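## Task

Pick up the painted wooden peg from the desk and set it down lying on the floor of the tray on the same desk, wholly within the tray's walls. At the end the tray must be flat and nearly entirely supported by the desk, the gripper must have released the peg and the robot must have moved away. The robot must not tip over or finish leaning. The result only counts if it stays in place without the robot holding it.

## Robot and tools

ROBOT. A wheeled base with a lifting column carrying a head and two six-joint arms (left and right), each ending in a two-finger gripper. Shoulder height S = 0.90 m + column_m. Folded, the robot is 0.73 m long, 0.62 m wide, S + 0.43 m tall, with its front 0.40 m ahead of the column. The base can drive straight and turn in place, never sideways. Loose objects may occasionally get a small push from outside.

FRAMES. Base frame: origin on the floor under the column, between the drive wheels; x forward, y left, z up, metres. left_hand and right_hand are reported in this frame as the point where the fingers meet (tips 8 mm further); the hand's z axis runs along the fingers, its y axis across the opening. Odometry frame is the base frame at the start of the scene; its heading is positive to the left, -3.142 to 3.142.

execute_actions. Argument actions: a list holding one action or none (none just reports state and images). An action may contain:
- base: exactly one of translate_m (relative straight drive in metres from where the base last measured itself, forward positive, -3 to 3) or rotate_rad (relative turn in place in radians, left/counter-clockwise positive, -3.2 to 3.2).
- joints: a single dictionary of absolute targets, keyed by joint name; each arm has its own keys. column_m 0 to 0.8 m; head_tilt_rad -0.61 to 1.308 (0 level, positive looks down); for each side X = left or right: X_joint1_rad -2.879 to 2.879, X_joint2_rad 0 to 3.141, X_joint3_rad 0 to 3.019, X_joint4_rad -1.692 to 1.57, X_joint5_rad -1.57 to 1.57 (positive swings hand to robot's right), X_joint6_rad -2.094 to 2.094 (positive rolls clockwise seen from behind), X_gripper_m 0 to 0.093 (fingertip gap in metres). Done tolerances: column 0.005, head 0.03, joints 1-6: 0.045, 0.14, 0.09, 0.055, 0.03, 0.035, gripper 0.003.
- speeds: optional top-speed caps for this action, translate_m 0.05 to 0.8 m/s, rotate_rad 0.1 to 1 rad/s (defaults are the maxima). A base move needing over 8.667 s is refused. Arms ignore speeds.
The argument cameras picks images: cam_head_left, cam_head_right, cam_left_wrist, cam_right_wrist, nav_camera, or all (default); [] gives none. Unknown keys or out-of-range values refuse the whole call. Omitted joints may keep pushing toward earlier targets. No action runs past 15 s. After a reported stop, later motion calls in the same reply are skipped.

ARM GEOMETRY. With joint1 at -1.57 (left) or 1.57 (right) and joints 5, 6 at 0, the arm swings in a vertical plane 0.23 m to that side, facing forward. Let a = j2 - 0.35, b = 1.05 + j2 - j3, c = b - j4 (c = 1.57 means fingers straight down). Hand ahead = 0.12 + 0.39 sin a + 0.38 cos b + 0.25 cos c; height = S + 0.39 cos a - 0.38 sin b - 0.25 sin c. Example: j2, j3, j4 = 0.93, 0.78, 0.14 gives 0.60 m ahead, 0.25 m under S. Real hands sit up to ~5 cm lower and nearer (≈12 cm with heavy far loads); trust the reported hand position (±1-3 cm). Reach about 1 m from the shoulder, down to 0.99 m under S. Below 0.4 m height the housing blocks hands closer than 0.45 m. Keep column_m ≥ 0.3 when moving arms low. Carry light loads with fingers pointing steeply down. Joint changes under ~0.03 rad (0.08 for joints 2, 3) may not move at all; for gentle contact step about 0.05 rad per call from the last target.

GRIPPER. Fingers 7 cm long; outer width is opening +1 cm at tips, +5 cm at base; body 10 x 7 cm; wrist camera sticks 11 cm out on one side. To grasp, command a gap smaller than the object; off_target is then expected. A reported opening staying at least 0.002 above target means something is held.

RESULTS. base_status and joint_status per motion: done, off_target (stopped short, may still push), contact_stop (column or base only; target dropped), time_out, not_followed (a safety check withheld an arm's targets, shown with joint command not followed and a cause: line; back the moved joints off by ≥0.05 rad), limit_stop_at_motor_heat. on_its_own reports uncommanded behaviour; held at is the held target. Also joint_positions, left_hand/right_hand with quat_wxyz, base_odometry, turned_by_wheels vs turned_by_imu (a gap above ~4% and ≥0.05 rad signals a collision or slip), base_tilt in degrees, wheel_motors_off, motor_effort for the wheels in percent (peak in brackets), joint torques, and Motor temperatures per arm.

COLUMN. Going down it halts with contact_stop when an arm's load changes (a hand touching down); it may sink up to 0.15-0.2 m more, and won't go down again until raised 0.2 m. Drive out from under overhangs before raising.

OTHER TOOLS. wait: seconds 0 to 10, nothing new commanded. zoom_image: camera plus region [x0, y0, x1, y1] in pixels of its latest image, at most 504 x 504. finished_scene: scene number of the current scene; final, returns success.

AVOID. Arms striking or pressing each other (can end the run). Blocked arms pushing long (send back reported positions to relax; loaded arms then sink). Motors reaching 100 °C (arm drops; warning from 85 °C). Base pushing ~3 s (wheels cut out 2 s); after a stall back up 0.05 m before turning. Desk edges between 0.30 m and S - 0.26 m can hit the column. Dropping, slamming, knocking objects or the tray off the desk, or tipping the robot.

Each tool is called after "Emit:" by a JSON object that holds its "name" and its "arguments", one argument or row to a line.

## Session

Emit:
{"name": "execute_actions", "arguments": {
  "actions": [
    {"joints":{"head_tilt_rad":0.6}}
  ]
}}

Scene clock: 0.73 s.
Joint torques (N m, as the arm reports them, + toward a larger angle): left_arm=[-0.37 -5.67 -0.93 -1.45 -0.01  0.02] | right_arm=[ 0.53 -7.81 -0.97 -1.53 -0.05  0.07]
Motor temperatures (°C, as the motors report them): left_arm=[25 22 26 24 25 25] | right_arm=[24 26 22 23 27 23]
base_odometry: x=+0.000 y=+0.000 heading=+0.000 (m, m, rad; odometry frame)
turned_by_wheels: +0.000 (rad since the last result)
turned_by_imu: +0.000 (rad since the last result)
base_tilt: forward=+0.2 right=-0.6 (deg)
base_status: not commanded
joint_positions: column_m=+0.551 head_tilt_rad=+0.618 left_joint1_rad=-1.570 left_joint2_rad=+0.883 left_joint3_rad=+0.365 left_joint4_rad=-0.924 left_joint5_rad=+0.017 left_joint6_rad=+0.021 left_gripper_m=+0.094 right_joint1_rad=+1.582 right_joint2_rad=+0.902 right_joint3_rad=+0.398 right_joint4_rad=-0.994 right_joint5_rad=-0.004 right_joint6_rad=-0.080 right_gripper_m=+0.095
joint_status: all done
wheel_motors_off: 0
motor_effort: left_wheel=+0(0) right_wheel=+5(5) (%)
left_hand: x=+0.1274 y=+0.2217 z=+1.2528 quat_wxyz=(+0.443, -0.005, -0.896, +0.012) (m; base frame)
right_hand: x=+0.1308 y=-0.2226 z=+1.2603 quat_wxyz=(+0.468, +0.039, -0.883, -0.024) (m; base frame)
pictures: cam_head_left, cam_head_right, cam_left_wrist, cam_right_wrist, nav_camera
Images, in order (width x height): cam_head_left 896x504, cam_head_right 896x504, cam_left_wrist 616x616, cam_right_wrist 616x616, nav_camera 896x504.

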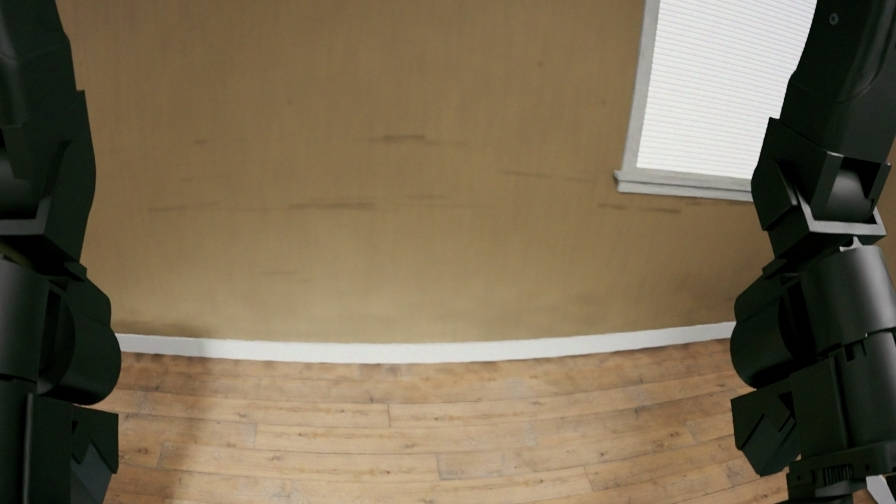

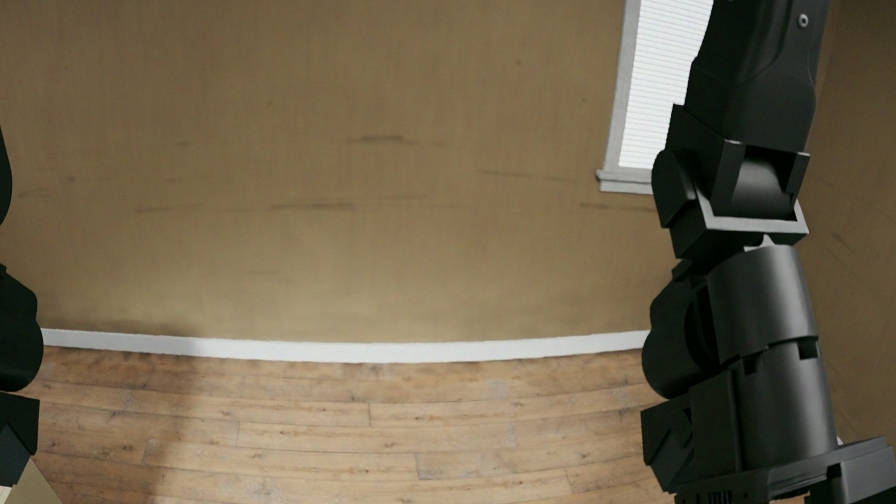

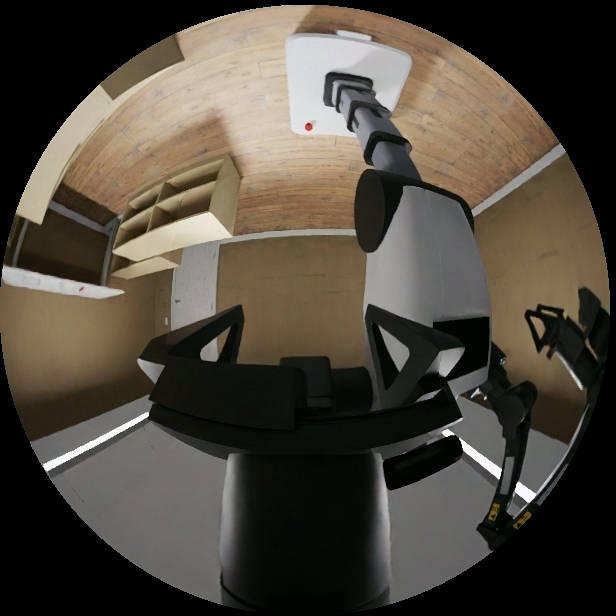

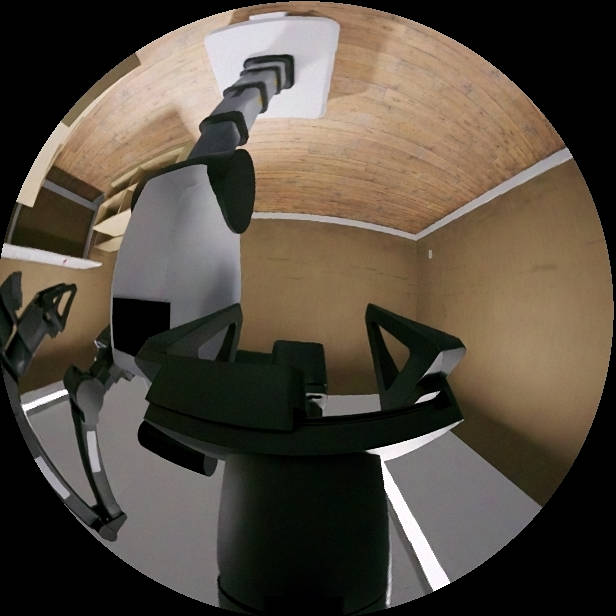

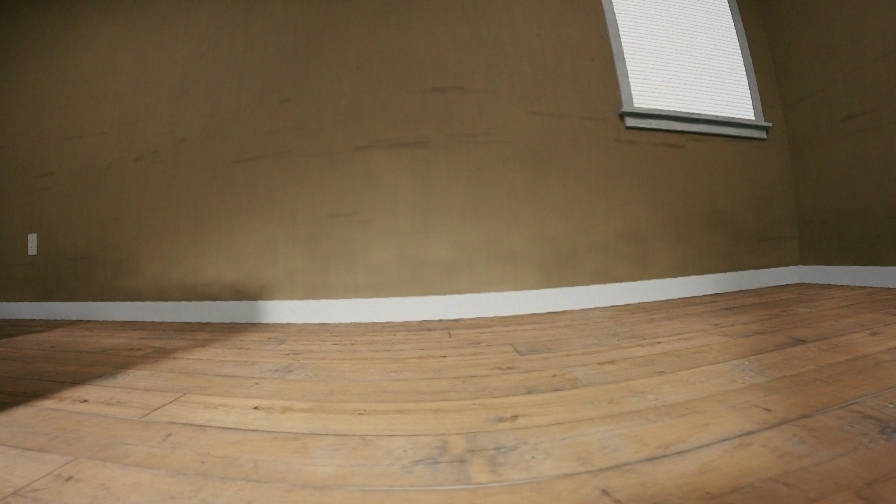

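Emit:
{"name": "execute_actions", "arguments": {
  "actions": [
    {"base":{"rotate_rad":2.0}}
  ],
  "cameras": ["cam_head_left","nav_camera"]
}}

Scene clock: 5.03 s.
Joint torques (N m, as the arm reports them, + toward a larger angle): left_arm=[-0.29 -5.65 -0.93 -1.45  0.01  0.01] | right_arm=[ 0.5  -7.82 -1.02 -1.3  -0.04  0.04]
Motor temperatures (°C, as the motors report them): left_arm=[25 23 26 24 25 25] | right_arm=[24 26 22 23 27 23]
base_odometry: x=+0.000 y=+0.000 heading=+1.999 (m, m, rad; odometry frame)
turned_by_wheels: +1.999 (rad since the last result)
turned_by_imu: +2.018 (rad since the last result)
base_tilt: forward=+0.4 right=-0.5 (deg)
base_status: done
joint_positions: column_m=+0.551 head_tilt_rad=+0.618 left_joint1_rad=-1.570 left_joint2_rad=+0.883 left_joint3_rad=+0.365 left_joint4_rad=-0.924 left_joint5_rad=+0.017 left_joint6_rad=+0.021 left_gripper_m=+0.094 right_joint1_rad=+1.582 right_joint2_rad=+0.902 right_joint3_rad=+0.398 right_joint4_rad=-0.994 right_joint5_rad=-0.004 right_joint6_rad=-0.080 right_gripper_m=+0.095
joint_status: not commanded
wheel_motors_off: 0
motor_effort: left_wheel=-3(22) right_wheel=+3(46) (%)
left_hand: x=+0.1274 y=+0.2217 z=+1.2528 quat_wxyz=(+0.443, -0.005, -0.896, +0.012) (m; base frame)
right_hand: x=+0.1308 y=-0.2226 z=+1.2603 quat_wxyz=(+0.468, +0.039, -0.883, -0.024) (m; base frame)
pictures: cam_head_left, nav_camera
Images, in order (width x height): cam_head_left 896x504, nav_camera 896x504.

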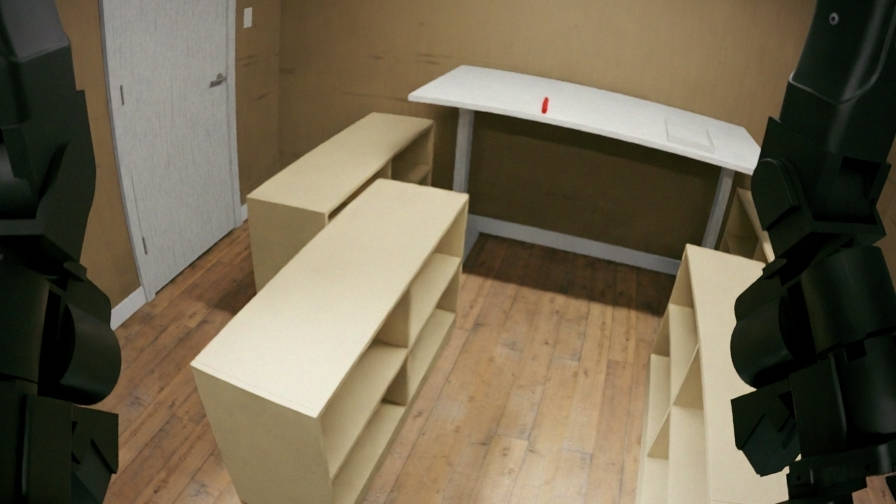

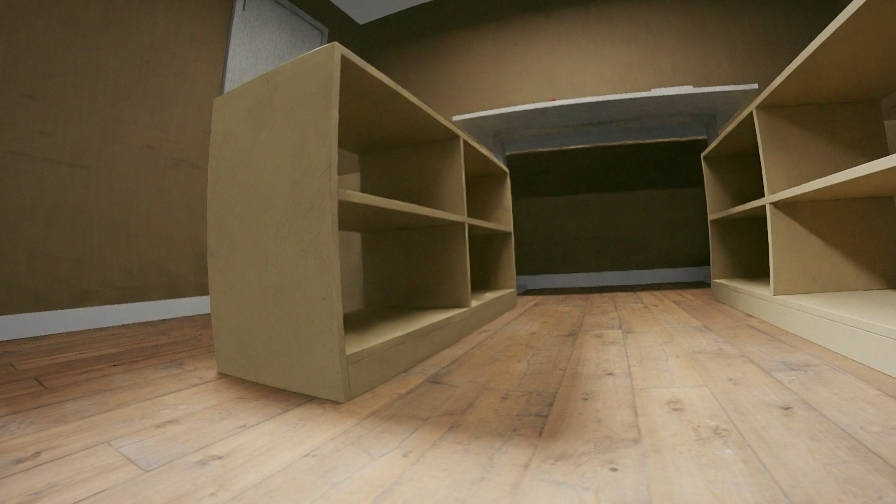

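Emit:
{"name": "execute_actions", "arguments": {
  "actions": [
    {"base":{"translate_m":0.35},"joints":{"column_m":0.8}}
  ],
  "cameras": []
}}

Emit:
{"name": "execute_actions", "arguments": {
  "actions": [
    {"base":{"rotate_rad":-0.4}}
  ],
  "cameras": ["cam_head_left","nav_camera"]
}}

Scene clock: 10.17 s.
Joint torques (N m, as the arm reports them, + toward a larger angle): left_arm=[-0.72 -5.75 -1.1  -1.46  0.01  0.03] | right_arm=[ 0.25 -7.   -1.13 -1.53 -0.05  0.03]
Motor temperatures (°C, as the motors report them): left_arm=[25 23 26 24 25 25] | right_arm=[24 26 22 23 27 23]
base_odometry: x=-0.146 y=+0.318 heading=+2.000 (m, m, rad; odometry frame)
turned_by_wheels: +0.001 (rad since the last result)
turned_by_imu: +0.000 (rad since the last result)
base_tilt: forward=+0.3 right=-0.5 (deg)
base_status: done
joint_positions: column_m=+0.797 head_tilt_rad=+0.617 left_joint1_rad=-1.570 left_joint2_rad=+0.883 left_joint3_rad=+0.366 left_joint4_rad=-0.924 left_joint5_rad=+0.017 left_joint6_rad=+0.021 left_gripper_m=+0.094 right_joint1_rad=+1.582 right_joint2_rad=+0.902 right_joint3_rad=+0.399 right_joint4_rad=-0.994 right_joint5_rad=-0.004 right_joint6_rad=-0.080 right_gripper_m=+0.095
joint_status: all done
joint sent to its limit — the command would take column_m past its upper limit, so that joint was sent only as far as its limit.
wheel_motors_off: 0
motor_effort: left_wheel=+2(50) right_wheel=-1(51) (%)
left_hand: x=+0.1282 y=+0.2217 z=+1.4984 quat_wxyz=(+0.442, -0.005, -0.897, +0.012) (m; base frame)
right_hand: x=+0.1316 y=-0.2226 z=+1.5060 quat_wxyz=(+0.467, +0.039, -0.883, -0.024) (m; base frame)
pictures: none
No camera images: the call's "cameras" was empty. Leave "cameras" out to get every camera's image.

Scene clock: 11.80 s.
Joint torques (N m, as the arm reports them, + toward a larger angle): left_arm=[-0.26 -6.04 -1.07 -1.61  0.03 -0.01] | right_arm=[ 0.67 -7.61 -0.93 -1.37 -0.04  0.05]
Motor temperatures (°C, as the motors report them): left_arm=[25 23 26 24 25 25] | right_arm=[24 26 22 23 27 23]
base_odometry: x=-0.146 y=+0.319 heading=+1.601 (m, m, rad; odometry frame)
turned_by_wheels: -0.399 (rad since the last result)
turned_by_imu: -0.400 (rad since the last result)
base_tilt: forward=+0.4 right=-0.5 (deg)
base_status: done
joint_positions: column_m=+0.797 head_tilt_rad=+0.617 left_joint1_rad=-1.570 left_joint2_rad=+0.883 left_joint3_rad=+0.366 left_joint4_rad=-0.924 left_joint5_rad=+0.017 left_joint6_rad=+0.021 left_gripper_m=+0.094 right_joint1_rad=+1.582 right_joint2_rad=+0.902 right_joint3_rad=+0.399 right_joint4_rad=-0.994 right_joint5_rad=-0.004 right_joint6_rad=-0.080 right_gripper_m=+0.095
joint_status: not commanded
wheel_motors_off: 0
motor_effort: left_wheel=+0(37) right_wheel=-2(49) (%)
left_hand: x=+0.1282 y=+0.2217 z=+1.4984 quat_wxyz=(+0.442, -0.005, -0.897, +0.012) (m; base frame)
right_hand: x=+0.1316 y=-0.2226 z=+1.5060 quat_wxyz=(+0.467, +0.039, -0.883, -0.024) (m; base frame)
pictures: cam_head_left, nav_camera
Images, in order (width x height): cam_head_left 896x504, nav_camera 896x504.

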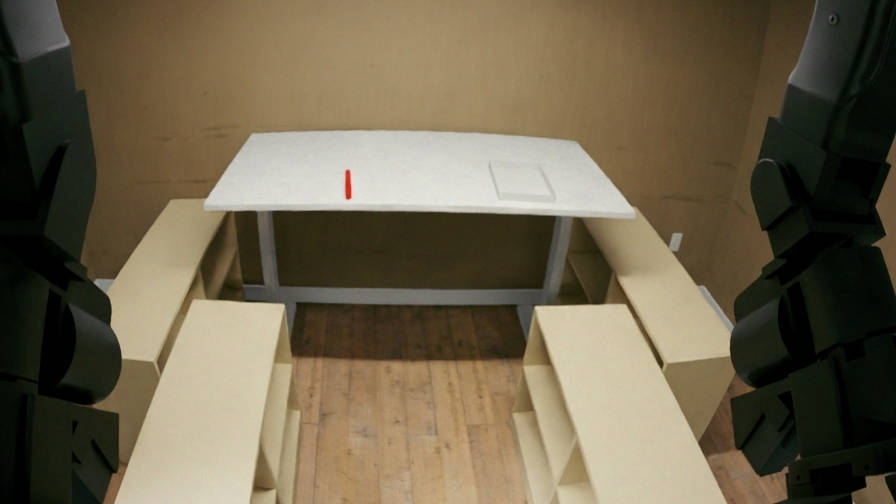

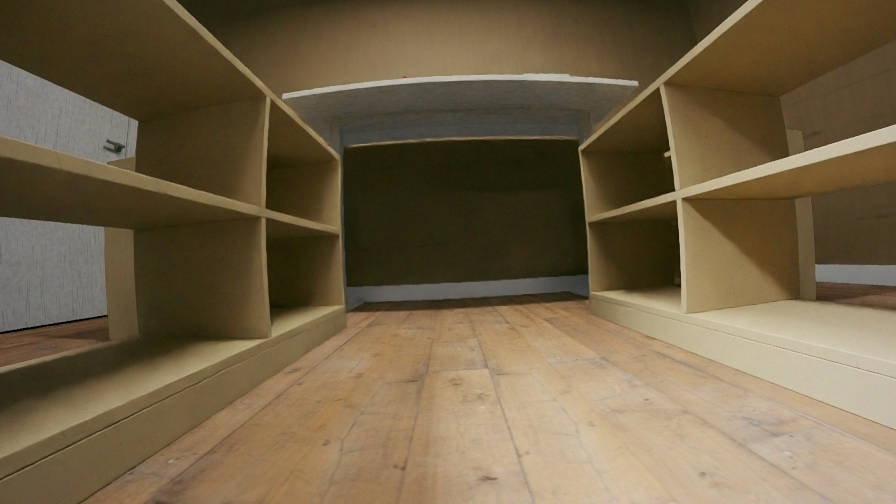

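Emit:
{"name": "execute_actions", "arguments": {
  "actions": [
    {"base":{"translate_m":1.3},"joints":{"head_tilt_rad":0.9,"left_joint2_rad":0.93,"left_joint3_rad":0.98,"left_joint4_rad":-0.57}}
  ],
  "cameras": ["cam_head_right","nav_camera","cam_left_wrist"]
}}

Scene clock: 16.47 s.
Joint torques (N m, as the arm reports them, + toward a larger angle): left_arm=[ -0.22 -12.47   5.69   0.38   0.01   0.01] | right_arm=[ 0.59 -7.71 -1.18 -1.41 -0.04  0.1 ]
Motor temperatures (°C, as the motors report them): left_arm=[25 23 27 24 25 25] | right_arm=[24 26 22 23 27 23]
base_odometry: x=-0.184 y=+1.618 heading=+1.601 (m, m, rad; odometry frame)
turned_by_wheels: +0.000 (rad since the last result)
turned_by_imu: -0.003 (rad since the last result)
base_tilt: forward=+0.3 right=-0.5 (deg)
base_status: done
joint_positions: column_m=+0.797 head_tilt_rad=+0.902 left_joint1_rad=-1.570 left_joint2_rad=+0.930 left_joint3_rad=+0.969 left_joint4_rad=-0.568 left_joint5_rad=+0.017 left_joint6_rad=+0.021 left_gripper_m=+0.094 right_joint1_rad=+1.582 right_joint2_rad=+0.902 right_joint3_rad=+0.399 right_joint4_rad=-0.994 right_joint5_rad=-0.004 right_joint6_rad=-0.080 right_gripper_m=+0.095
joint_status: all done
wheel_motors_off: 0
motor_effort: left_wheel=+0(51) right_wheel=+0(52) (%)
left_hand: x=+0.5381 y=+0.2218 z=+1.4513 quat_wxyz=(+0.003, -0.010, -1.000, +0.008) (m; base frame)
right_hand: x=+0.1318 y=-0.2226 z=+1.5059 quat_wxyz=(+0.467, +0.039, -0.883, -0.024) (m; base frame)
pictures: cam_head_right, cam_left_wrist, nav_camera
Images, in order (width x height): cam_head_right 896x504, cam_left_wrist 616x616, nav_camera 896x504.

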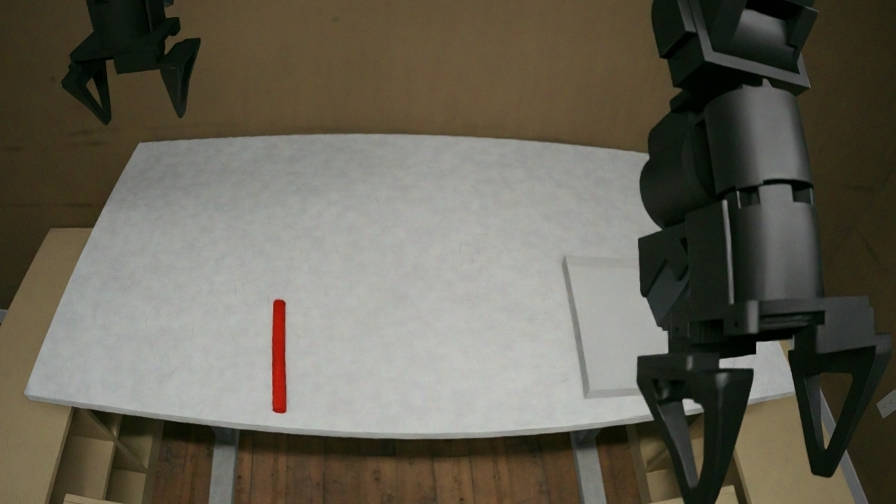

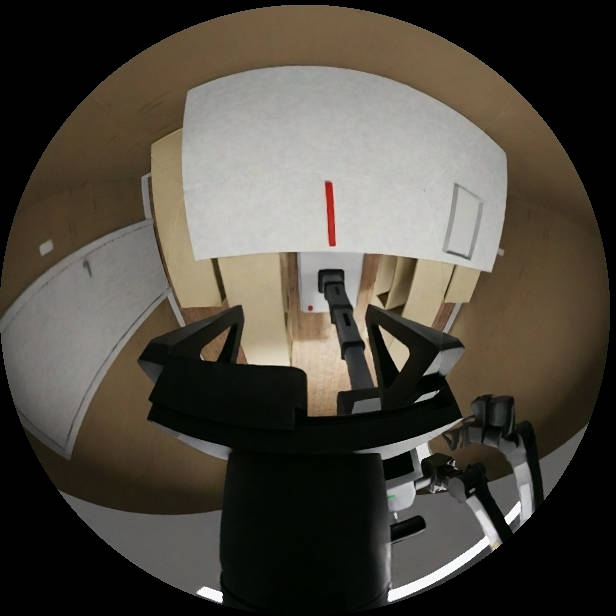

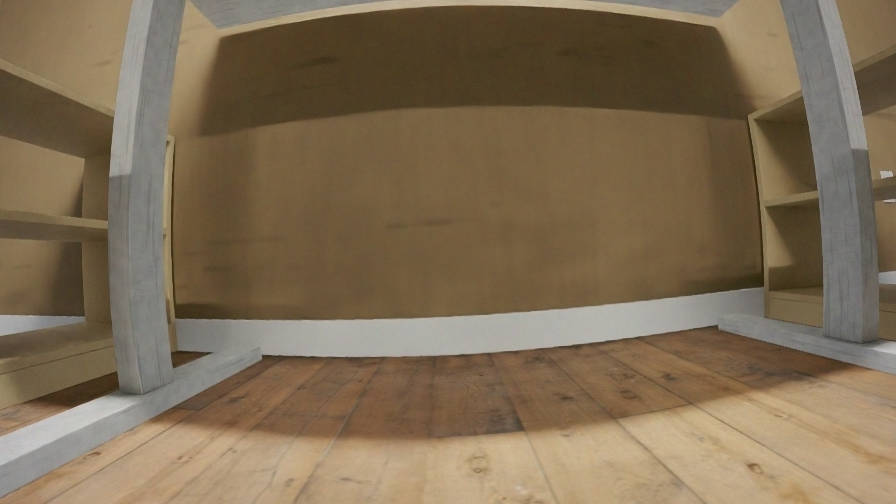

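Emit:
{"name": "execute_actions", "arguments": {
  "actions": [
    {"base":{"rotate_rad":-0.08},"joints":{"column_m":0.55}}
  ],
  "cameras": ["cam_head_right","cam_left_wrist"]
}}

Scene clock: 20.83 s.
Joint torques (N m, as the arm reports them, + toward a larger angle): left_arm=[ -0.94 -13.11   5.48   0.33   0.02   0.  ] | right_arm=[ 0.53 -6.87 -1.25 -1.5   0.    0.07]
Motor temperatures (°C, as the motors report them): left_arm=[25 23 27 24 25 25] | right_arm=[24 26 22 23 27 23]
base_odometry: x=-0.184 y=+1.618 heading=+1.523 (m, m, rad; odometry frame)
turned_by_wheels: -0.078 (rad since the last result)
turned_by_imu: -0.078 (rad since the last result)
base_tilt: forward=+0.2 right=-0.5 (deg)
base_status: done
joint_positions: column_m=+0.550 head_tilt_rad=+0.902 left_joint1_rad=-1.570 left_joint2_rad=+0.930 left_joint3_rad=+0.969 left_joint4_rad=-0.568 left_joint5_rad=+0.017 left_joint6_rad=+0.021 left_gripper_m=+0.094 right_joint1_rad=+1.582 right_joint2_rad=+0.902 right_joint3_rad=+0.399 right_joint4_rad=-0.994 right_joint5_rad=-0.004 right_joint6_rad=-0.080 right_gripper_m=+0.095
joint_status: all done
wheel_motors_off: 0
motor_effort: left_wheel=+2(42) right_wheel=-2(44) (%)
left_hand: x=+0.5381 y=+0.2218 z=+1.2044 quat_wxyz=(+0.003, -0.010, -1.000, +0.008) (m; base frame)
right_hand: x=+0.1318 y=-0.2226 z=+1.2590 quat_wxyz=(+0.467, +0.039, -0.883, -0.024) (m; base frame)
pictures: cam_head_right, cam_left_wrist
Images, in order (width x height): cam_head_right 896x504, cam_left_wrist 616x616.

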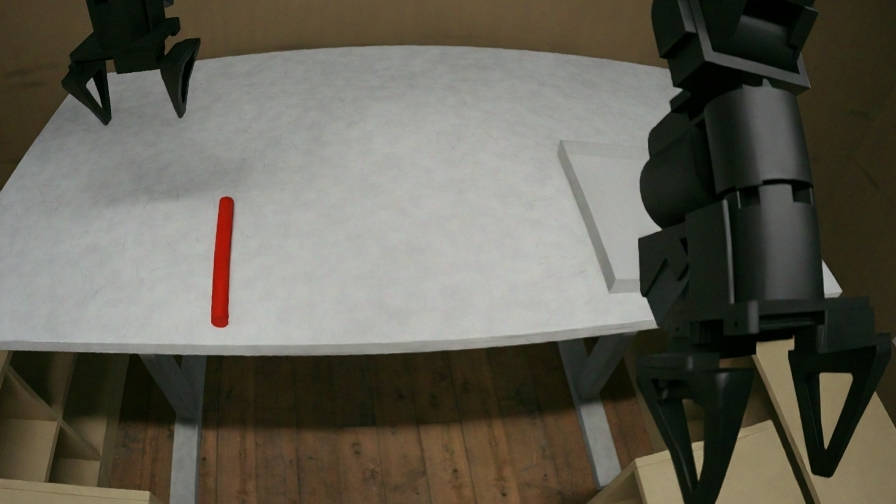

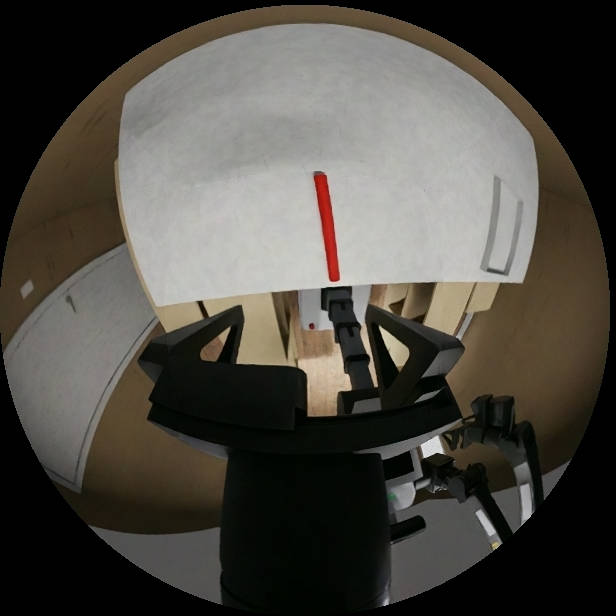

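Emit:
{"name": "execute_actions", "arguments": {
  "actions": [
    {"base":{"rotate_rad":-0.055},"joints":{"column_m":0.43,"left_joint6_rad":-0.12}}
  ],
  "cameras": ["cam_head_right","cam_left_wrist"]
}}

Scene clock: 23.83 s.
Joint torques (N m, as the arm reports them, + toward a larger angle): left_arm=[ -0.57 -12.49   5.61   0.37   0.02  -0.11] | right_arm=[ 1.06 -7.38 -1.08 -1.54 -0.02  0.08]
Motor temperatures (°C, as the motors report them): left_arm=[25 23 27 24 25 25] | right_arm=[24 26 22 23 27 23]
base_odometry: x=-0.184 y=+1.618 heading=+1.469 (m, m, rad; odometry frame)
turned_by_wheels: -0.053 (rad since the last result)
turned_by_imu: -0.053 (rad since the last result)
base_tilt: forward=+0.4 right=-0.5 (deg)
base_status: done
joint_positions: column_m=+0.430 head_tilt_rad=+0.902 left_joint1_rad=-1.570 left_joint2_rad=+0.930 left_joint3_rad=+0.969 left_joint4_rad=-0.568 left_joint5_rad=+0.017 left_joint6_rad=-0.109 left_gripper_m=+0.094 right_joint1_rad=+1.582 right_joint2_rad=+0.902 right_joint3_rad=+0.399 right_joint4_rad=-0.994 right_joint5_rad=-0.004 right_joint6_rad=-0.080 right_gripper_m=+0.095
joint_status: all done
wheel_motors_off: 0
motor_effort: left_wheel=+2(33) right_wheel=-2(51) (%)
left_hand: x=+0.5381 y=+0.2218 z=+1.0844 quat_wxyz=(+0.003, +0.055, -0.998, +0.008) (m; base frame)
right_hand: x=+0.1318 y=-0.2226 z=+1.1390 quat_wxyz=(+0.467, +0.039, -0.883, -0.024) (m; base frame)
pictures: cam_head_right, cam_left_wrist
Images, in order (width x height): cam_head_right 896x504, cam_left_wrist 616x616.

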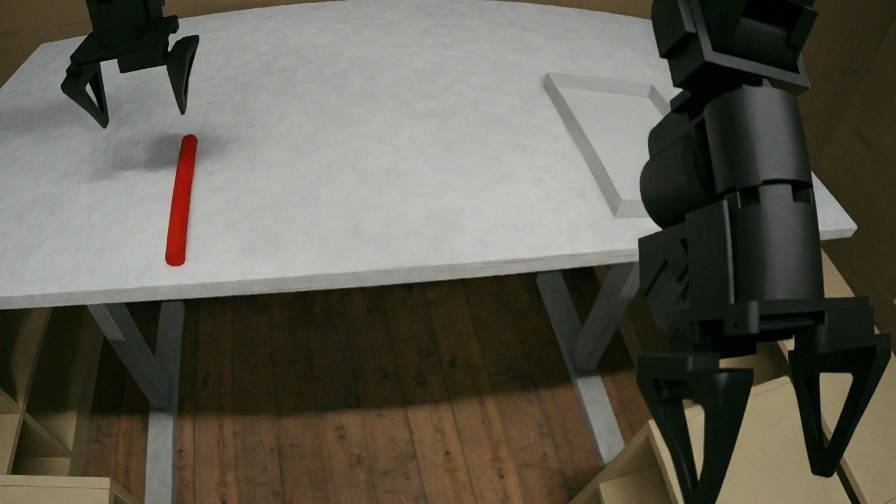

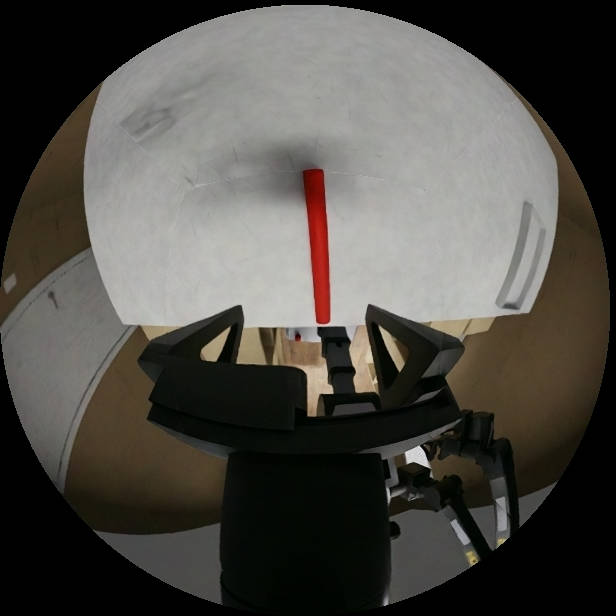

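Emit:
{"name": "execute_actions", "arguments": {
  "actions": [
    {"base":{"translate_m":-0.025},"joints":{"column_m":0.36}}
  ],
  "cameras": ["cam_head_right","cam_left_wrist"]
}}

Scene clock: 26.73 s.
Joint torques (N m, as the arm reports them, + toward a larger angle): left_arm=[ -0.63 -13.14   5.69   0.46   0.01  -0.11] | right_arm=[ 0.84 -7.91 -0.68 -1.51 -0.05  0.04]
Motor temperatures (°C, as the motors report them): left_arm=[25 23 27 24 25 25] | right_arm=[24 26 22 23 27 23]
base_odometry: x=-0.187 y=+1.594 heading=+1.470 (m, m, rad; odometry frame)
turned_by_wheels: +0.001 (rad since the last result)
turned_by_imu: +0.000 (rad since the last result)
base_tilt: forward=+0.3 right=-0.5 (deg)
base_status: done
joint_positions: column_m=+0.360 head_tilt_rad=+0.902 left_joint1_rad=-1.570 left_joint2_rad=+0.930 left_joint3_rad=+0.968 left_joint4_rad=-0.568 left_joint5_rad=+0.017 left_joint6_rad=-0.109 left_gripper_m=+0.094 right_joint1_rad=+1.582 right_joint2_rad=+0.902 right_joint3_rad=+0.395 right_joint4_rad=-0.994 right_joint5_rad=-0.004 right_joint6_rad=-0.080 right_gripper_m=+0.095
joint_status: all done
wheel_motors_off: 0
motor_effort: left_wheel=-1(21) right_wheel=-3(66) (%)
left_hand: x=+0.5377 y=+0.2218 z=+1.0142 quat_wxyz=(+0.004, +0.055, -0.998, +0.008) (m; base frame)
right_hand: x=+0.1295 y=-0.2226 z=+1.0699 quat_wxyz=(+0.469, +0.039, -0.882, -0.024) (m; base frame)
pictures: cam_head_right, cam_left_wrist
Images, in order (width x height): cam_head_right 896x504, cam_left_wrist 616x616.

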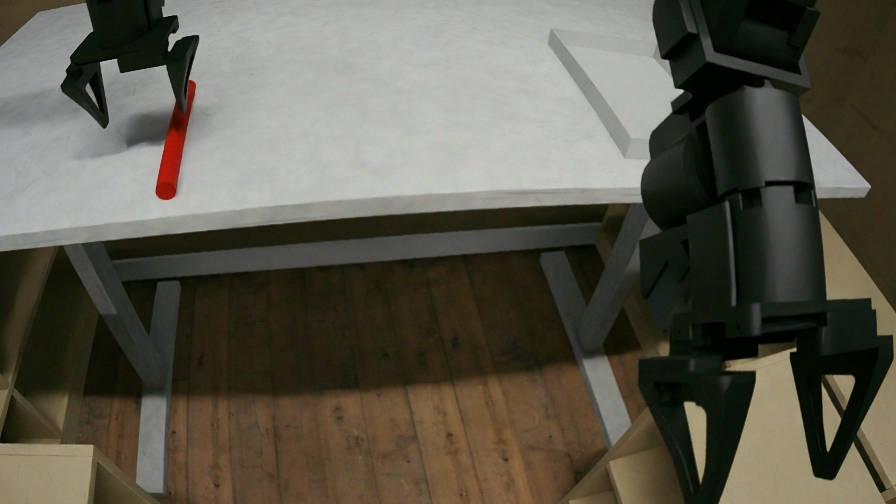

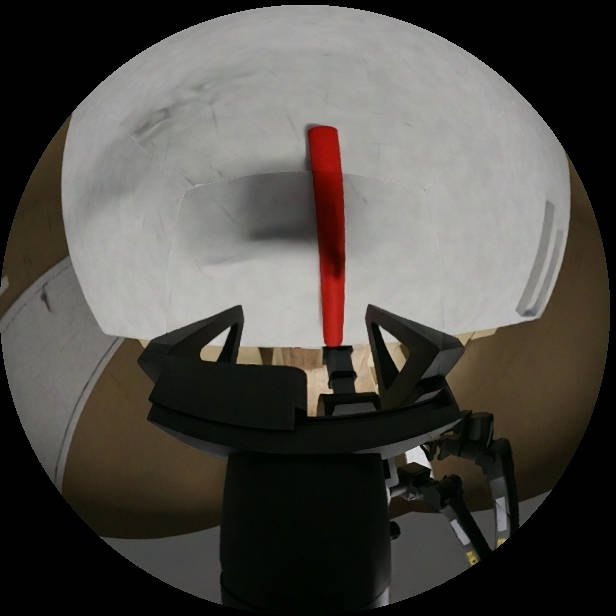

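Emit:
{"name": "execute_actions", "arguments": {
  "actions": [
    {"base":{"rotate_rad":-0.035},"joints":{"column_m":0.325}}
  ],
  "cameras": ["cam_head_right","cam_left_wrist"]
}}

Scene clock: 28.40 s.
Joint torques (N m, as the arm reports them, + toward a larger angle): left_arm=[ -0.39 -13.13   5.65   0.38   0.04  -0.1 ] | right_arm=[ 0.32 -7.54 -0.7  -1.6  -0.03  0.03]
Motor temperatures (°C, as the motors report them): left_arm=[25 23 27 24 25 25] | right_arm=[24 26 22 23 27 23]
base_odometry: x=-0.187 y=+1.594 heading=+1.436 (m, m, rad; odometry frame)
turned_by_wheels: -0.034 (rad since the last result)
turned_by_imu: -0.034 (rad since the last result)
base_tilt: forward=+0.2 right=-0.6 (deg)
base_status: done
joint_positions: column_m=+0.325 head_tilt_rad=+0.902 left_joint1_rad=-1.570 left_joint2_rad=+0.930 left_joint3_rad=+0.968 left_joint4_rad=-0.568 left_joint5_rad=+0.017 left_joint6_rad=-0.109 left_gripper_m=+0.094 right_joint1_rad=+1.582 right_joint2_rad=+0.902 right_joint3_rad=+0.395 right_joint4_rad=-0.994 right_joint5_rad=-0.004 right_joint6_rad=-0.080 right_gripper_m=+0.095
joint_status: all done
wheel_motors_off: 0
motor_effort: left_wheel=+6(27) right_wheel=-5(33) (%)
left_hand: x=+0.5377 y=+0.2218 z=+0.9792 quat_wxyz=(+0.004, +0.055, -0.998, +0.008) (m; base frame)
right_hand: x=+0.1295 y=-0.2226 z=+1.0349 quat_wxyz=(+0.469, +0.039, -0.882, -0.024) (m; base frame)
pictures: cam_head_right, cam_left_wrist
Images, in order (width x height): cam_head_right 896x504, cam_left_wrist 616x616.

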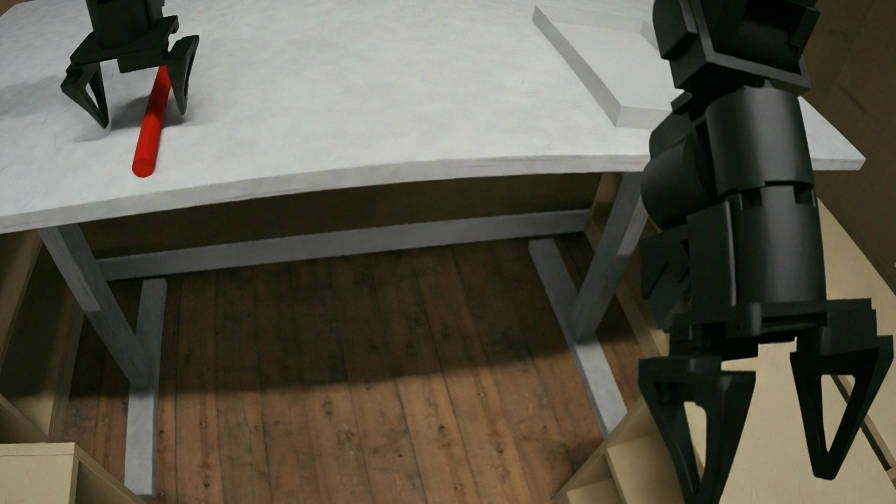

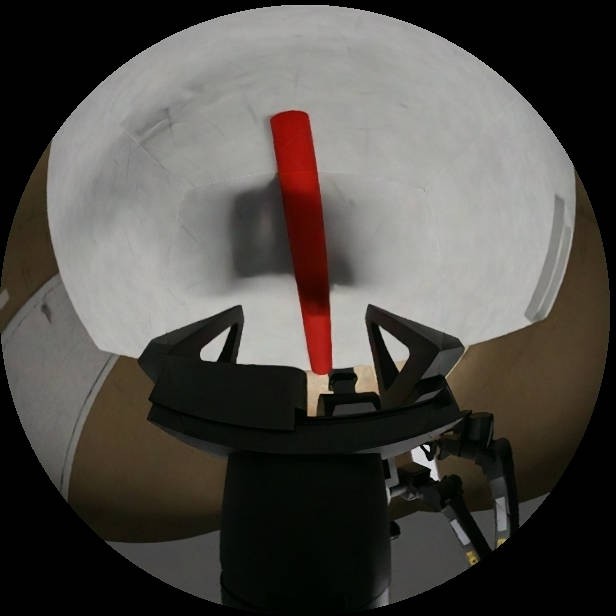

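Emit:
{"name": "execute_actions", "arguments": {
  "actions": [
    {"joints":{"column_m":0.316,"left_joint6_rad":-0.2}}
  ],
  "cameras": []
}}

Emit:
{"name": "execute_actions", "arguments": {
  "actions": [
    {"joints":{"left_gripper_m":0.005}}
  ],
  "cameras": []
}}

Emit:
{"name": "execute_actions", "arguments": {
  "actions": [
    {"joints":{"column_m":0.5}}
  ],
  "cameras": ["cam_left_wrist","cam_right_wrist"]
}}

Scene clock: 30.07 s.
Joint torques (N m, as the arm reports them, + toward a larger angle): left_arm=[ -0.33 -12.79   5.5    0.25   0.01  -0.1 ] | right_arm=[ 0.92 -7.12 -0.69 -1.31 -0.01  0.01]
Motor temperatures (°C, as the motors report them): left_arm=[25 24 28 24 25 25] | right_arm=[24 26 22 23 27 23]
base_odometry: x=-0.187 y=+1.594 heading=+1.436 (m, m, rad; odometry frame)
turned_by_wheels: +0.000 (rad since the last result)
turned_by_imu: +0.000 (rad since the last result)
base_tilt: forward=+0.2 right=-0.5 (deg)
base_status: not commanded
joint_positions: column_m=+0.316 head_tilt_rad=+0.902 left_joint1_rad=-1.570 left_joint2_rad=+0.930 left_joint3_rad=+0.968 left_joint4_rad=-0.568 left_joint5_rad=+0.017 left_joint6_rad=-0.189 left_gripper_m=+0.094 right_joint1_rad=+1.582 right_joint2_rad=+0.902 right_joint3_rad=+0.395 right_joint4_rad=-0.994 right_joint5_rad=-0.004 right_joint6_rad=-0.080 right_gripper_m=+0.095
joint_status: all done
wheel_motors_off: 0
motor_effort: left_wheel=+7(8) right_wheel=-6(6) (%)
left_hand: x=+0.5377 y=+0.2218 z=+0.9702 quat_wxyz=(+0.004, +0.094, -0.996, +0.008) (m; base frame)
right_hand: x=+0.1295 y=-0.2226 z=+1.0259 quat_wxyz=(+0.469, +0.039, -0.882, -0.024) (m; base frame)
pictures: none
No camera images: the call's "cameras" was empty. Leave "cameras" out to get every camera's image.

Scene clock: 30.77 s.
Joint torques (N m, as the arm reports them, + toward a larger angle): left_arm=[ -0.29 -13.01   5.56   0.37   0.    -0.08] | right_arm=[ 0.13 -7.88 -0.78 -1.45 -0.04  0.05]
Motor temperatures (°C, as the motors report them): left_arm=[25 24 28 24 25 25] | right_arm=[24 26 22 23 27 23]
base_odometry: x=-0.187 y=+1.594 heading=+1.436 (m, m, rad; odometry frame)
turned_by_wheels: +0.000 (rad since the last result)
turned_by_imu: +0.000 (rad since the last result)
base_tilt: forward=+0.3 right=-0.5 (deg)
base_status: not commanded
joint_positions: column_m=+0.316 head_tilt_rad=+0.902 left_joint1_rad=-1.570 left_joint2_rad=+0.930 left_joint3_rad=+0.968 left_joint4_rad=-0.568 left_joint5_rad=+0.017 left_joint6_rad=-0.189 left_gripper_m=+0.022 right_joint1_rad=+1.582 right_joint2_rad=+0.902 right_joint3_rad=+0.395 right_joint4_rad=-0.994 right_joint5_rad=-0.004 right_joint6_rad=-0.080 right_gripper_m=+0.095
joint_status: left_gripper_m off_target (ended at +0.022, target +0.005)
wheel_motors_off: 0
motor_effort: left_wheel=+8(8) right_wheel=-6(6) (%)
left_hand: x=+0.5377 y=+0.2218 z=+0.9702 quat_wxyz=(+0.004, +0.094, -0.995, +0.008) (m; base frame)
right_hand: x=+0.1295 y=-0.2226 z=+1.0259 quat_wxyz=(+0.469, +0.039, -0.882, -0.024) (m; base frame)
pictures: none
No camera images: the call's "cameras" was empty. Leave "cameras" out to get every camera's image.

Scene clock: 33.73 s.
Joint torques (N m, as the arm reports them, + toward a larger angle): left_arm=[ -0.39 -12.84   5.46   0.43   0.03  -0.09] | right_arm=[ 0.2  -7.76 -0.68 -1.45 -0.01  0.04]
Motor temperatures (°C, as the motors report them): left_arm=[25 24 28 24 25 25] | right_arm=[24 26 22 23 27 23]
base_odometry: x=-0.187 y=+1.594 heading=+1.436 (m, m, rad; odometry frame)
turned_by_wheels: +0.000 (rad since the last result)
turned_by_imu: +0.000 (rad since the last result)
base_tilt: forward=+0.3 right=-0.6 (deg)
base_status: not commanded
joint_positions: column_m=+0.500 head_tilt_rad=+0.902 left_joint1_rad=-1.570 left_joint2_rad=+0.930 left_joint3_rad=+0.968 left_joint4_rad=-0.568 left_joint5_rad=+0.017 left_joint6_rad=-0.189 left_gripper_m=+0.022 right_joint1_rad=+1.582 right_joint2_rad=+0.902 right_joint3_rad=+0.395 right_joint4_rad=-0.994 right_joint5_rad=-0.004 right_joint6_rad=-0.080 right_gripper_m=+0.095
joint_status: all done
wheel_motors_off: 0
motor_effort: left_wheel=+9(8) right_wheel=-7(7) (%)
left_hand: x=+0.5377 y=+0.2218 z=+1.1541 quat_wxyz=(+0.004, +0.094, -0.995, +0.008) (m; base frame)
right_hand: x=+0.1295 y=-0.2226 z=+1.2098 quat_wxyz=(+0.469, +0.039, -0.882, -0.024) (m; base frame)
pictures: cam_left_wrist, cam_right_wrist
Images, in order (width x height): cam_left_wrist 616x616, cam_right_wrist 616x616.

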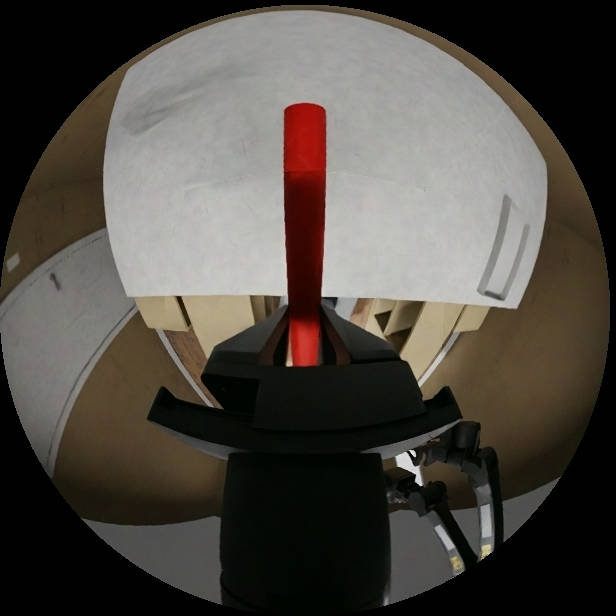

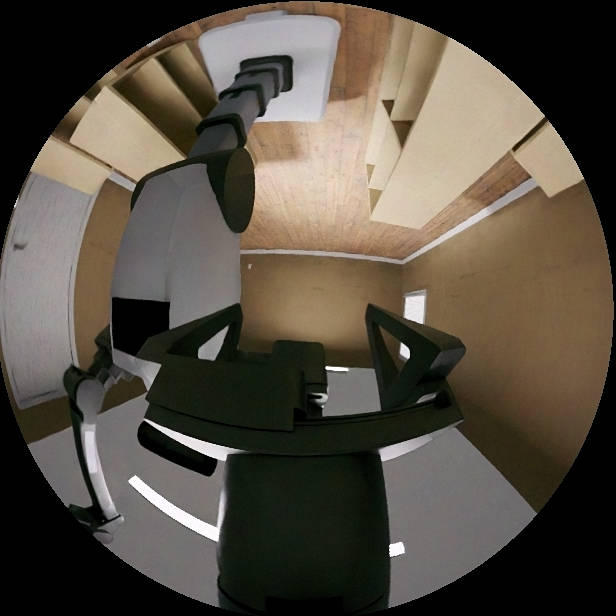

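Emit:
{"name": "execute_actions", "arguments": {
  "actions": [
    {"base":{"translate_m":0.2}}
  ],
  "cameras": []
}}

Emit:
{"name": "execute_actions", "arguments": {
  "actions": [
    {"base":{"rotate_rad":-0.5},"speeds":{"rotate_rad":0.4},"joints":{"left_joint6_rad":-1.22}}
  ],
  "cameras": ["cam_head_right","cam_right_wrist"]
}}

Scene clock: 37.23 s.
Joint torques (N m, as the arm reports them, + toward a larger angle): left_arm=[ -0.43 -13.05   5.46   0.46   0.03  -0.1 ] | right_arm=[ 0.42 -7.47 -0.96 -1.44 -0.04  0.01]
Motor temperatures (°C, as the motors report them): left_arm=[25 24 28 24 25 25] | right_arm=[24 26 22 23 27 23]
base_odometry: x=-0.160 y=+1.792 heading=+1.435 (m, m, rad; odometry frame)
turned_by_wheels: -0.001 (rad since the last result)
turned_by_imu: -0.002 (rad since the last result)
base_tilt: forward=+0.3 right=-0.5 (deg)
base_status: done
joint_positions: column_m=+0.500 head_tilt_rad=+0.902 left_joint1_rad=-1.570 left_joint2_rad=+0.930 left_joint3_rad=+0.970 left_joint4_rad=-0.568 left_joint5_rad=+0.017 left_joint6_rad=-0.189 left_gripper_m=+0.022 right_joint1_rad=+1.582 right_joint2_rad=+0.902 right_joint3_rad=+0.398 right_joint4_rad=-0.994 right_joint5_rad=-0.004 right_joint6_rad=-0.080 right_gripper_m=+0.095
joint_status: not commanded
wheel_motors_off: 0
motor_effort: left_wheel=-1(50) right_wheel=+1(52) (%)
left_hand: x=+0.5387 y=+0.2218 z=+1.1543 quat_wxyz=(+0.003, +0.094, -0.995, +0.008) (m; base frame)
right_hand: x=+0.1309 y=-0.2226 z=+1.2093 quat_wxyz=(+0.468, +0.039, -0.883, -0.024) (m; base frame)
pictures: none
No camera images: the call's "cameras" was empty. Leave "cameras" out to get every camera's image.

Scene clock: 39.20 s.
Joint torques (N m, as the arm reports them, + toward a larger angle): left_arm=[ -0.19 -12.96   5.47   0.36  -0.05  -0.08] | right_arm=[ 0.68 -7.3  -1.09 -1.42  0.02  0.07]
Motor temperatures (°C, as the motors report them): left_arm=[25 24 28 24 25 25] | right_arm=[24 26 22 23 27 23]
base_odometry: x=-0.160 y=+1.792 heading=+0.936 (m, m, rad; odometry frame)
turned_by_wheels: -0.499 (rad since the last result)
turned_by_imu: -0.500 (rad since the last result)
base_tilt: forward=+0.3 right=-0.5 (deg)
base_status: done
joint_positions: column_m=+0.500 head_tilt_rad=+0.902 left_joint1_rad=-1.570 left_joint2_rad=+0.930 left_joint3_rad=+0.970 left_joint4_rad=-0.568 left_joint5_rad=+0.017 left_joint6_rad=-1.209 left_gripper_m=+0.022 right_joint1_rad=+1.582 right_joint2_rad=+0.902 right_joint3_rad=+0.398 right_joint4_rad=-0.994 right_joint5_rad=-0.004 right_joint6_rad=-0.080 right_gripper_m=+0.095
joint_status: all done
wheel_motors_off: 0
motor_effort: left_wheel=+3(47) right_wheel=-3(48) (%)
left_hand: x=+0.5387 y=+0.2218 z=+1.1543 quat_wxyz=(+0.007, +0.569, -0.823, +0.005) (m; base frame)
right_hand: x=+0.1309 y=-0.2226 z=+1.2093 quat_wxyz=(+0.468, +0.039, -0.883, -0.024) (m; base frame)
pictures: cam_head_right, cam_right_wrist
Images, in order (width x height): cam_head_right 896x504, cam_right_wrist 616x616.

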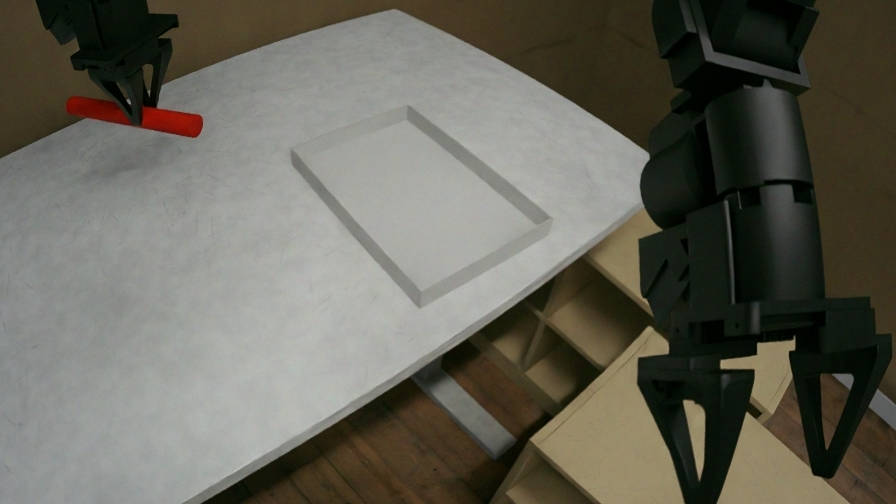

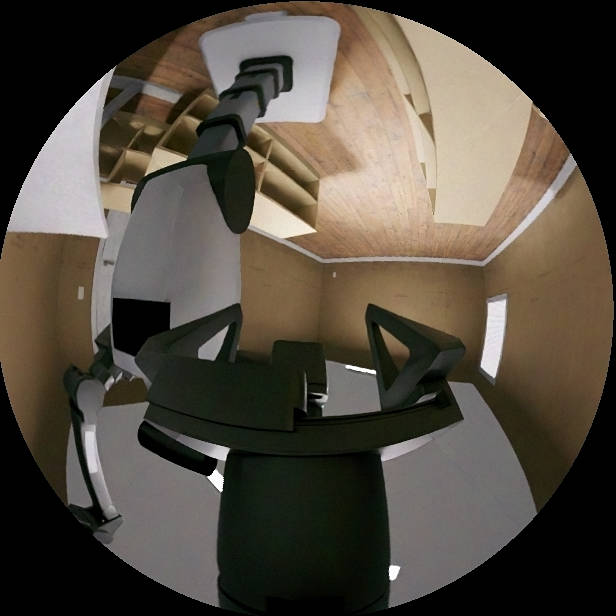

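Emit:
{"name": "execute_actions", "arguments": {
  "actions": [
    {"base":{"rotate_rad":-0.45},"speeds":{"rotate_rad":0.4},"joints":{"left_joint6_rad":-1.14,"column_m":0.42}}
  ],
  "cameras": ["cam_head_right","cam_left_wrist"]
}}

Scene clock: 41.77 s.
Joint torques (N m, as the arm reports them, + toward a larger angle): left_arm=[ -0.85 -12.85   5.32   0.33  -0.05   0.1 ] | right_arm=[ 0.64 -7.38 -0.89 -1.55 -0.03  0.05]
Motor temperatures (°C, as the motors report them): left_arm=[25 24 28 24 25 25] | right_arm=[24 26 22 23 27 23]
base_odometry: x=-0.160 y=+1.792 heading=+0.486 (m, m, rad; odometry frame)
turned_by_wheels: -0.449 (rad since the last result)
turned_by_imu: -0.424 (rad since the last result)
base_tilt: forward=+0.3 right=-0.6 (deg)
base_status: done
joint_positions: column_m=+0.420 head_tilt_rad=+0.902 left_joint1_rad=-1.570 left_joint2_rad=+0.930 left_joint3_rad=+0.970 left_joint4_rad=-0.568 left_joint5_rad=+0.017 left_joint6_rad=-1.148 left_gripper_m=+0.022 right_joint1_rad=+1.582 right_joint2_rad=+0.902 right_joint3_rad=+0.397 right_joint4_rad=-0.994 right_joint5_rad=-0.004 right_joint6_rad=-0.080 right_gripper_m=+0.095
joint_status: all done
wheel_motors_off: 0
motor_effort: left_wheel=+2(45) right_wheel=-3(83) (%)
left_hand: x=+0.5387 y=+0.2220 z=+1.0744 quat_wxyz=(+0.007, +0.543, -0.839, +0.006) (m; base frame)
right_hand: x=+0.1307 y=-0.2226 z=+1.1294 quat_wxyz=(+0.468, +0.039, -0.883, -0.024) (m; base frame)
pictures: cam_head_right, cam_left_wrist
Images, in order (width x height): cam_head_right 896x504, cam_left_wrist 616x616.

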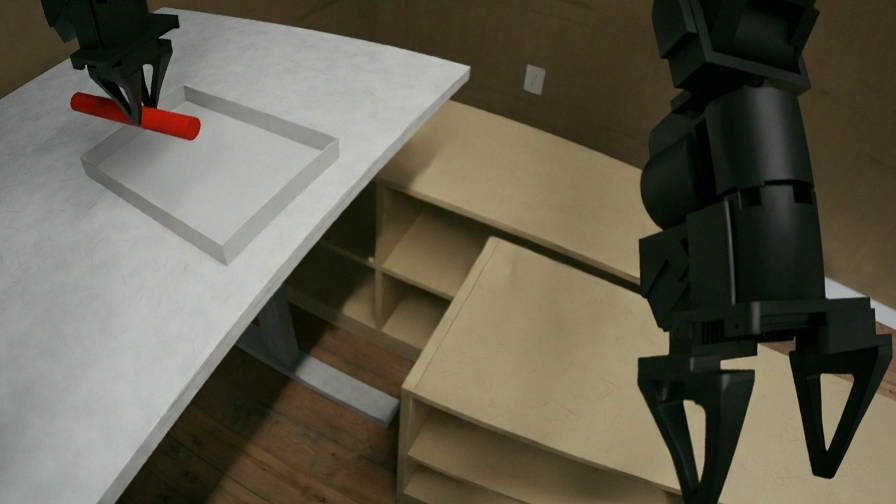

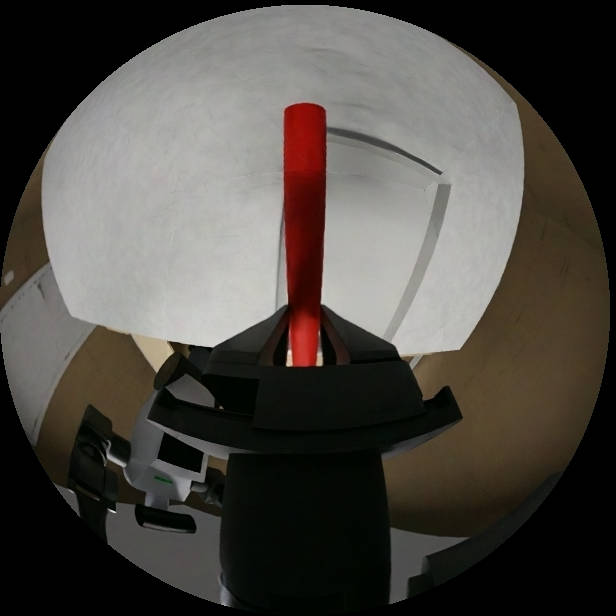

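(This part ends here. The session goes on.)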